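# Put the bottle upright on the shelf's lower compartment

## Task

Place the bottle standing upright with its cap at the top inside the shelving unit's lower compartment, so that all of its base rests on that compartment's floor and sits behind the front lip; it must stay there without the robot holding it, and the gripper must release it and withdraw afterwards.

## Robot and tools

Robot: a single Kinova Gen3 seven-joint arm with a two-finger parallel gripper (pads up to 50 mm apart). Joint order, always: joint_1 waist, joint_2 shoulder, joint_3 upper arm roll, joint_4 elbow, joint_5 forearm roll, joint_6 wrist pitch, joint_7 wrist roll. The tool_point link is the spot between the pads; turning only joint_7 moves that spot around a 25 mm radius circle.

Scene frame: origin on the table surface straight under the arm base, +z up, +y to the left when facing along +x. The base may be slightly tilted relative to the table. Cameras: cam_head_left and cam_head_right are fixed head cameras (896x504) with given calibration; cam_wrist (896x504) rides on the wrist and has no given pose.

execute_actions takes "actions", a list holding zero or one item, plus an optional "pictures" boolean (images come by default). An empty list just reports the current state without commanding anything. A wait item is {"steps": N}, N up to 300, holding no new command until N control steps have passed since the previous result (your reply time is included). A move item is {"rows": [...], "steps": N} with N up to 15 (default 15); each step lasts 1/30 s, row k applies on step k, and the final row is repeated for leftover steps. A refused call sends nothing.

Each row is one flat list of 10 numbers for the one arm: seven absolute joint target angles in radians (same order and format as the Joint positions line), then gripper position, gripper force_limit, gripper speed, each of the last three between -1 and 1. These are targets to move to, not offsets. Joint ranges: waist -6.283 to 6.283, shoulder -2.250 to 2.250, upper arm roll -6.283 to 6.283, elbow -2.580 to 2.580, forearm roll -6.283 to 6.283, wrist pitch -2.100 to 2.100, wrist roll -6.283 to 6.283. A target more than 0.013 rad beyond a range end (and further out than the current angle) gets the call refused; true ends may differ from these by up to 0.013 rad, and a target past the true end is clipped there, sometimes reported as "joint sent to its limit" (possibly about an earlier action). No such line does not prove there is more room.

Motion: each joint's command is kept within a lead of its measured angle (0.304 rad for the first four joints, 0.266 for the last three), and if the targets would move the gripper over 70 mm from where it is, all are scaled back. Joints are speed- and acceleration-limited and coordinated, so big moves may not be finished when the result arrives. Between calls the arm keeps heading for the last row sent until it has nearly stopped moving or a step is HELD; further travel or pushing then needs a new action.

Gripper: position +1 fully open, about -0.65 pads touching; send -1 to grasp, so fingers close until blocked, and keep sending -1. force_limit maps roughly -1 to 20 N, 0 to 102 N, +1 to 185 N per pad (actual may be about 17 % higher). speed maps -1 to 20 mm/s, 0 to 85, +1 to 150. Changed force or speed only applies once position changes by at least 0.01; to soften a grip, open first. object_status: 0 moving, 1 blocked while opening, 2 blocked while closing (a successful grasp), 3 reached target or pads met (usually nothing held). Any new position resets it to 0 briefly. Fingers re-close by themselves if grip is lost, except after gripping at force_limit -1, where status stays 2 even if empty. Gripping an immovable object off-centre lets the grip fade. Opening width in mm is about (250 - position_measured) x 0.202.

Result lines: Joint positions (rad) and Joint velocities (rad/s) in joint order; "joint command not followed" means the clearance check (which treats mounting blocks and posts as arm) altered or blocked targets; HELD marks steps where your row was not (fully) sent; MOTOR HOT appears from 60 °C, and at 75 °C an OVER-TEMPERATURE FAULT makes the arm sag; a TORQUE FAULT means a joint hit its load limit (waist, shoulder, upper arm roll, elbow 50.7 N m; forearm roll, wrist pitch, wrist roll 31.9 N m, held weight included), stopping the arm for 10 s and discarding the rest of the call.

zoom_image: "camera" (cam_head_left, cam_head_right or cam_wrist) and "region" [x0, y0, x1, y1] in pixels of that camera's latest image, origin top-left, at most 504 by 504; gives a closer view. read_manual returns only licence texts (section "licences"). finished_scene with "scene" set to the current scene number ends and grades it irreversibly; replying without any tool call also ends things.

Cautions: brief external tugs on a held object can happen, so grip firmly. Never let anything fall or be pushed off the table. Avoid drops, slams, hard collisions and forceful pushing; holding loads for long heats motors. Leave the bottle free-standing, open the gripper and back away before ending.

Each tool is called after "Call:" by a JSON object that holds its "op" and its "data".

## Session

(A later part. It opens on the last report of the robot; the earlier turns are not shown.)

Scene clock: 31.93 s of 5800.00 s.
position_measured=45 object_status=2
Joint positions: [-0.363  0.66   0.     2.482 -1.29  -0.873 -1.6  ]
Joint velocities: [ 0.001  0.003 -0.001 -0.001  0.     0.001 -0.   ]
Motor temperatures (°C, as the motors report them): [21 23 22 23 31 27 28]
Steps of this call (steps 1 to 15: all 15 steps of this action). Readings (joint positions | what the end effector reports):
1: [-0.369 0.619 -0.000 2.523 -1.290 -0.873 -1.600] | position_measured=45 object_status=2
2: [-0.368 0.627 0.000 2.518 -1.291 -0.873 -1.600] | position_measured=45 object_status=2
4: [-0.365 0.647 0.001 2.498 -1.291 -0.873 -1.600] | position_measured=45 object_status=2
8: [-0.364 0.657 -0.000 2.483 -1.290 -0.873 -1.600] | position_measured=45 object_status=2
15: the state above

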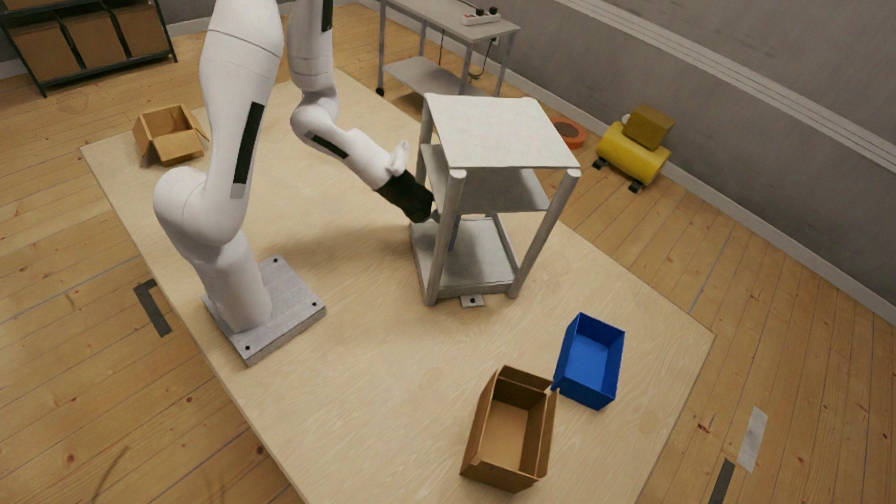

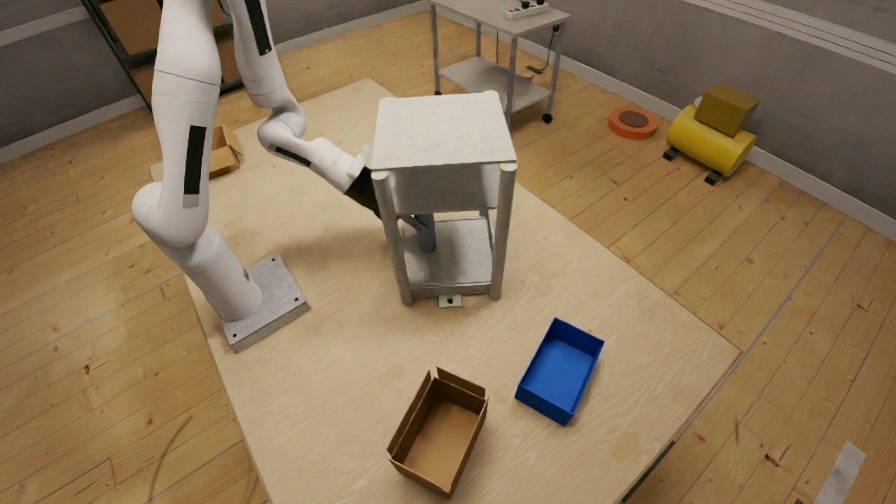

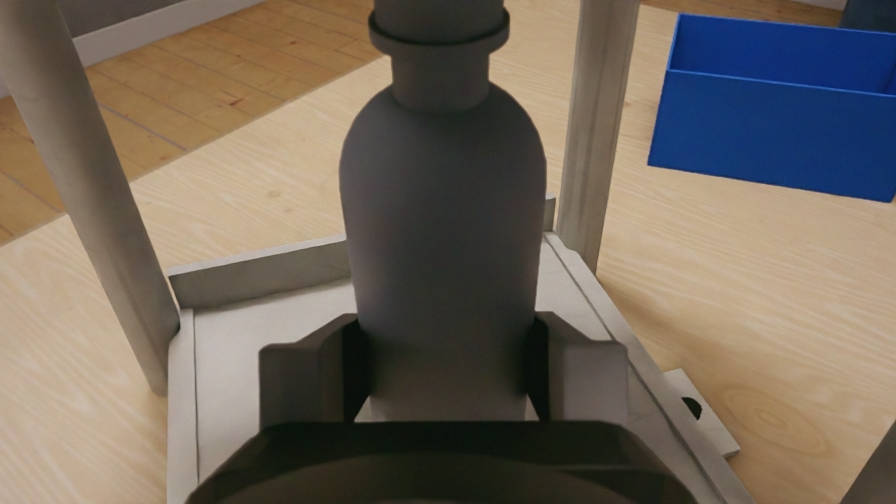

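Call:
{"op": "execute_actions", "data": {"actions": [{"rows":[[-0.363,0.69,0,2.452,-1.33,-0.873,-1.6,-1,0,0]]}]}}

Scene clock: 33.43 s of 5800.00 s.
position_measured=45 object_status=2
Joint positions: [-0.363  0.69  -0.     2.452 -1.33  -0.873 -1.6  ]
Joint velocities: [ 0.001  0.002  0.001 -0.     0.    -0.    -0.   ]
Motor temperatures (°C, as the motors report them): [21 23 22 23 31 27 28]
Steps of this call (steps 1 to 15: the robot went on to your last target; steps 16 to 30: nothing new was sent; steps 31 to 45: all 15 steps of this action). Readings (joint positions | what the end effector reports):
31: [-0.363 0.662 0.000 2.481 -1.291 -0.873 -1.600] | position_measured=45 object_status=2
32: [-0.363 0.669 0.000 2.475 -1.298 -0.874 -1.600] | position_measured=45 object_status=2
34: [-0.363 0.683 -0.000 2.461 -1.318 -0.873 -1.600] | position_measured=45 object_status=2
38: [-0.363 0.688 -0.000 2.453 -1.329 -0.873 -1.600] | position_measured=45 object_status=2
45: the state above

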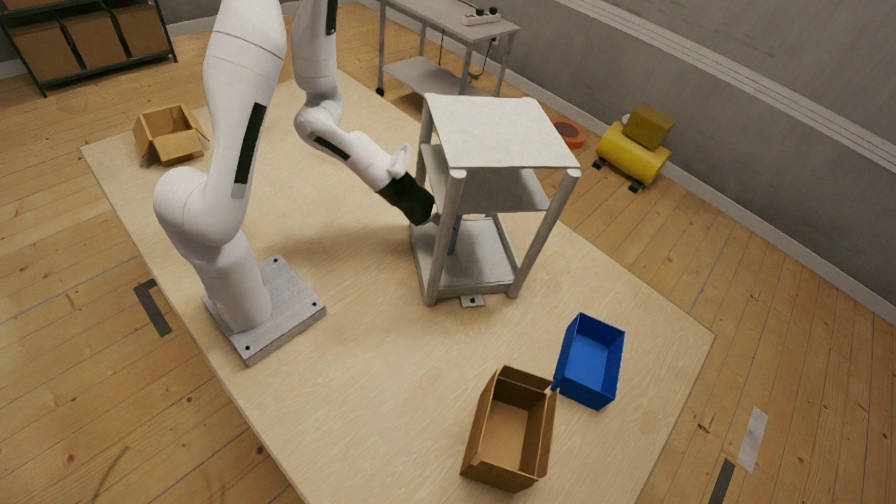

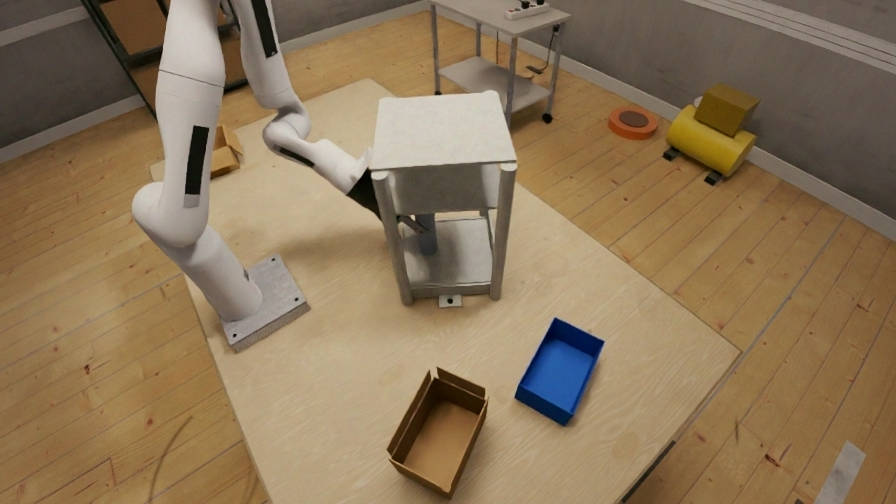

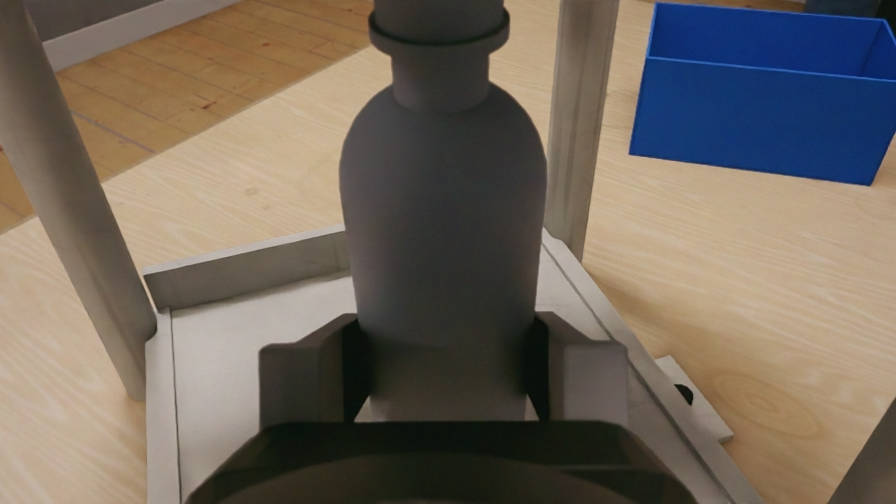

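No contact yet.

Call:
{"op": "execute_actions", "data": {"actions": [{"rows":[[-0.363,0.715,0,2.427,-1.36,-0.873,-1.6,-1,0,0]]}], "pictures": false}}

Scene clock: 35.20 s of 5800.00 s.
position_measured=45 object_status=2
Joint positions: [-0.364  0.711  0.001  2.428 -1.361 -0.877 -1.6  ]
Joint velocities: [ 0.001  0.    -0.002 -0.    -0.    -0.001 -0.   ]
Motor temperatures (°C, as the motors report them): [21 23 22 23 31 27 28]
Steps of this call (steps 1 to 15: the robot went on to your last target; steps 16 to 38: nothing new was sent; steps 39 to 53: all 15 steps of this action). Readings (joint positions | what the end effector reports):
39: [-0.363 0.692 0.000 2.451 -1.331 -0.873 -1.600] | position_measured=45 object_status=2
40: [-0.363 0.698 0.000 2.446 -1.337 -0.874 -1.600] | position_measured=45 object_status=2
42: [-0.363 0.709 0.001 2.434 -1.352 -0.875 -1.600] | position_measured=45 object_status=2
46: [-0.363 0.711 0.001 2.428 -1.360 -0.876 -1.600] | position_measured=45 object_status=2
53: the state above

Contact. Release, retreat.

Call:
{"op": "execute_actions", "data": {"actions": [{"rows":[[-0.363,0.708,0,2.432,-1.355,-0.873,-1.6,1,0,0]]}], "pictures": false}}

Call:
{"op": "execute_actions", "data": {"actions": [{"rows":[[-0.563,0.708,0,2.432,-1.575,-0.873,-1.6,1,0,0]]}], "pictures": false}}

Call:
{"op": "execute_actions", "data": {"actions": [{"rows":[[-0.85,0.708,0,2.432,-1.86,-0.873,-1.6,1,0,0]]}]}}

Scene clock: 37.43 s of 5800.00 s.
position_measured=3 object_status=3
Joint positions: [-0.363  0.708  0.     2.432 -1.355 -0.873 -1.6  ]
Joint velocities: [ 0.001 -0.001 -0.002 -0.     0.001 -0.002 -0.   ]
Motor temperatures (°C, as the motors report them): [21 23 22 23 31 27 28]
Steps of this call (steps 1 to 15: the robot went on to your last target; steps 16 to 52: nothing new was sent; steps 53 to 67: all 15 steps of this action). Readings (joint positions | what the end effector reports):
53: [-0.364 0.710 0.001 2.428 -1.360 -0.876 -1.600] | position_measured=34 object_status=0
54: [-0.363 0.709 0.001 2.430 -1.358 -0.874 -1.600] | position_measured=20 object_status=0
56: [-0.363 0.708 0.000 2.431 -1.356 -0.873 -1.600] | position_measured=3 object_status=0
60: [-0.363 0.708 -0.000 2.432 -1.355 -0.873 -1.600] | position_measured=3 object_status=0
67: the state above

Scene clock: 37.93 s of 5800.00 s.
position_measured=3 object_status=3
Joint positions: [-0.558  0.708 -0.     2.432 -1.575 -0.873 -1.6  ]
Joint velocities: [-0.044 -0.     0.004 -0.001  0.002 -0.001 -0.   ]
Motor temperatures (°C, as the motors report them): [21 23 22 23 31 27 28]
Steps of this call (steps 1 to 15: all 15 steps of this action). Readings (joint positions | what the end effector reports):
1: [-0.365 0.708 0.000 2.432 -1.356 -0.873 -1.600] | position_measured=3 object_status=3
2: [-0.372 0.708 0.001 2.432 -1.362 -0.873 -1.600] | position_measured=3 object_status=3
4: [-0.403 0.708 0.002 2.432 -1.392 -0.874 -1.600] | position_measured=3 object_status=3
8: [-0.507 0.708 -0.001 2.432 -1.509 -0.873 -1.600] | position_measured=3 object_status=3
15: the state above

Scene clock: 38.43 s of 5800.00 s.
position_measured=3 object_status=3
Joint positions: [-0.839  0.708 -0.001  2.432 -1.859 -0.873 -1.6  ]
Joint velocities: [-0.053  0.     0.014  0.004 -0.037 -0.008 -0.001]
Motor temperatures (°C, as the motors report them): [21 23 22 23 31 27 28]
Steps of this call (steps 1 to 15: all 15 steps of this action). Readings (joint positions | what the end effector reports):
1: [-0.561 0.708 0.000 2.432 -1.576 -0.873 -1.600] | position_measured=3 object_status=3
2: [-0.569 0.708 0.001 2.432 -1.580 -0.873 -1.600] | position_measured=3 object_status=3
4: [-0.601 0.708 0.001 2.432 -1.605 -0.874 -1.600] | position_measured=3 object_status=3
8: [-0.725 0.708 0.001 2.432 -1.720 -0.873 -1.600] | position_measured=3 object_status=3
15: the state above

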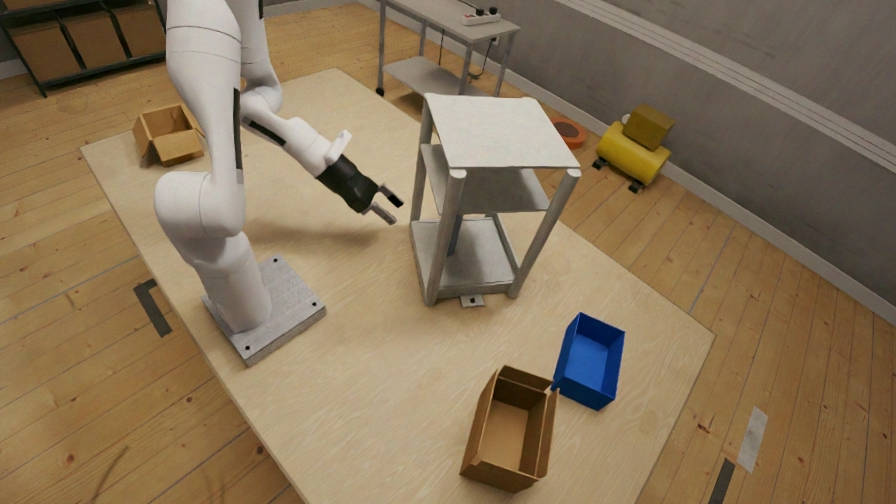

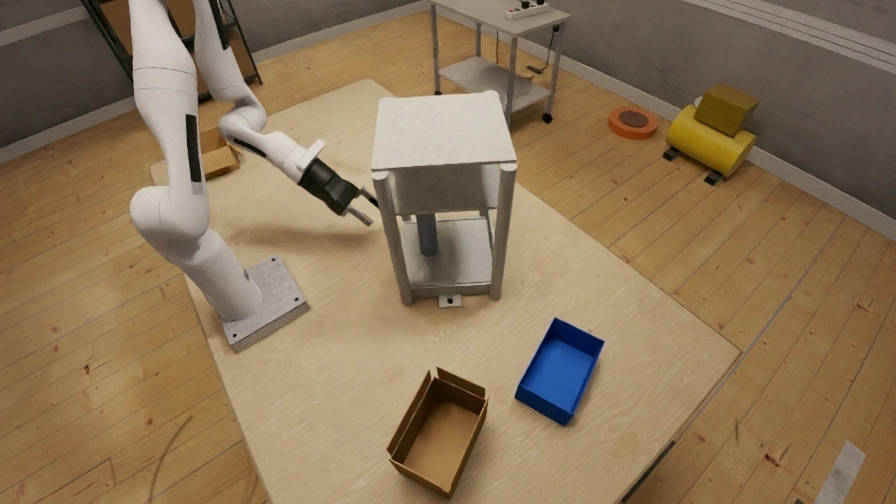

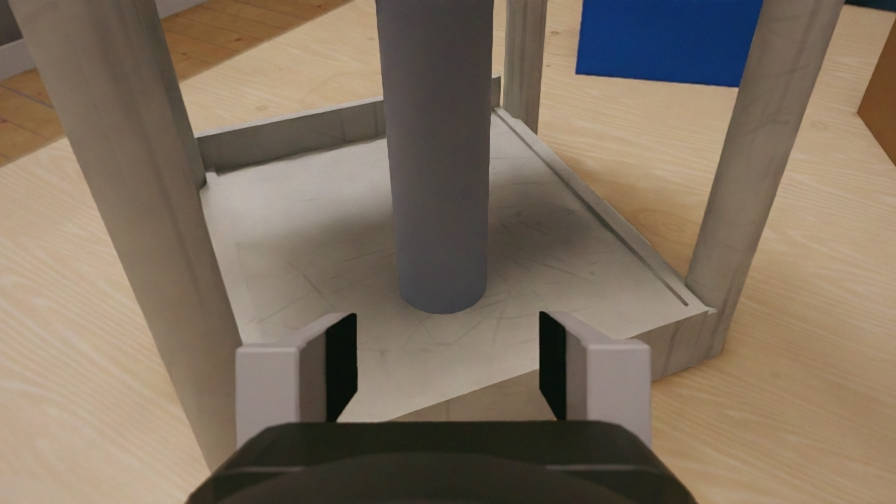

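Call:
{"op": "finished_scene", "data": {"scene": 1}}

The scene is finished: the task was done.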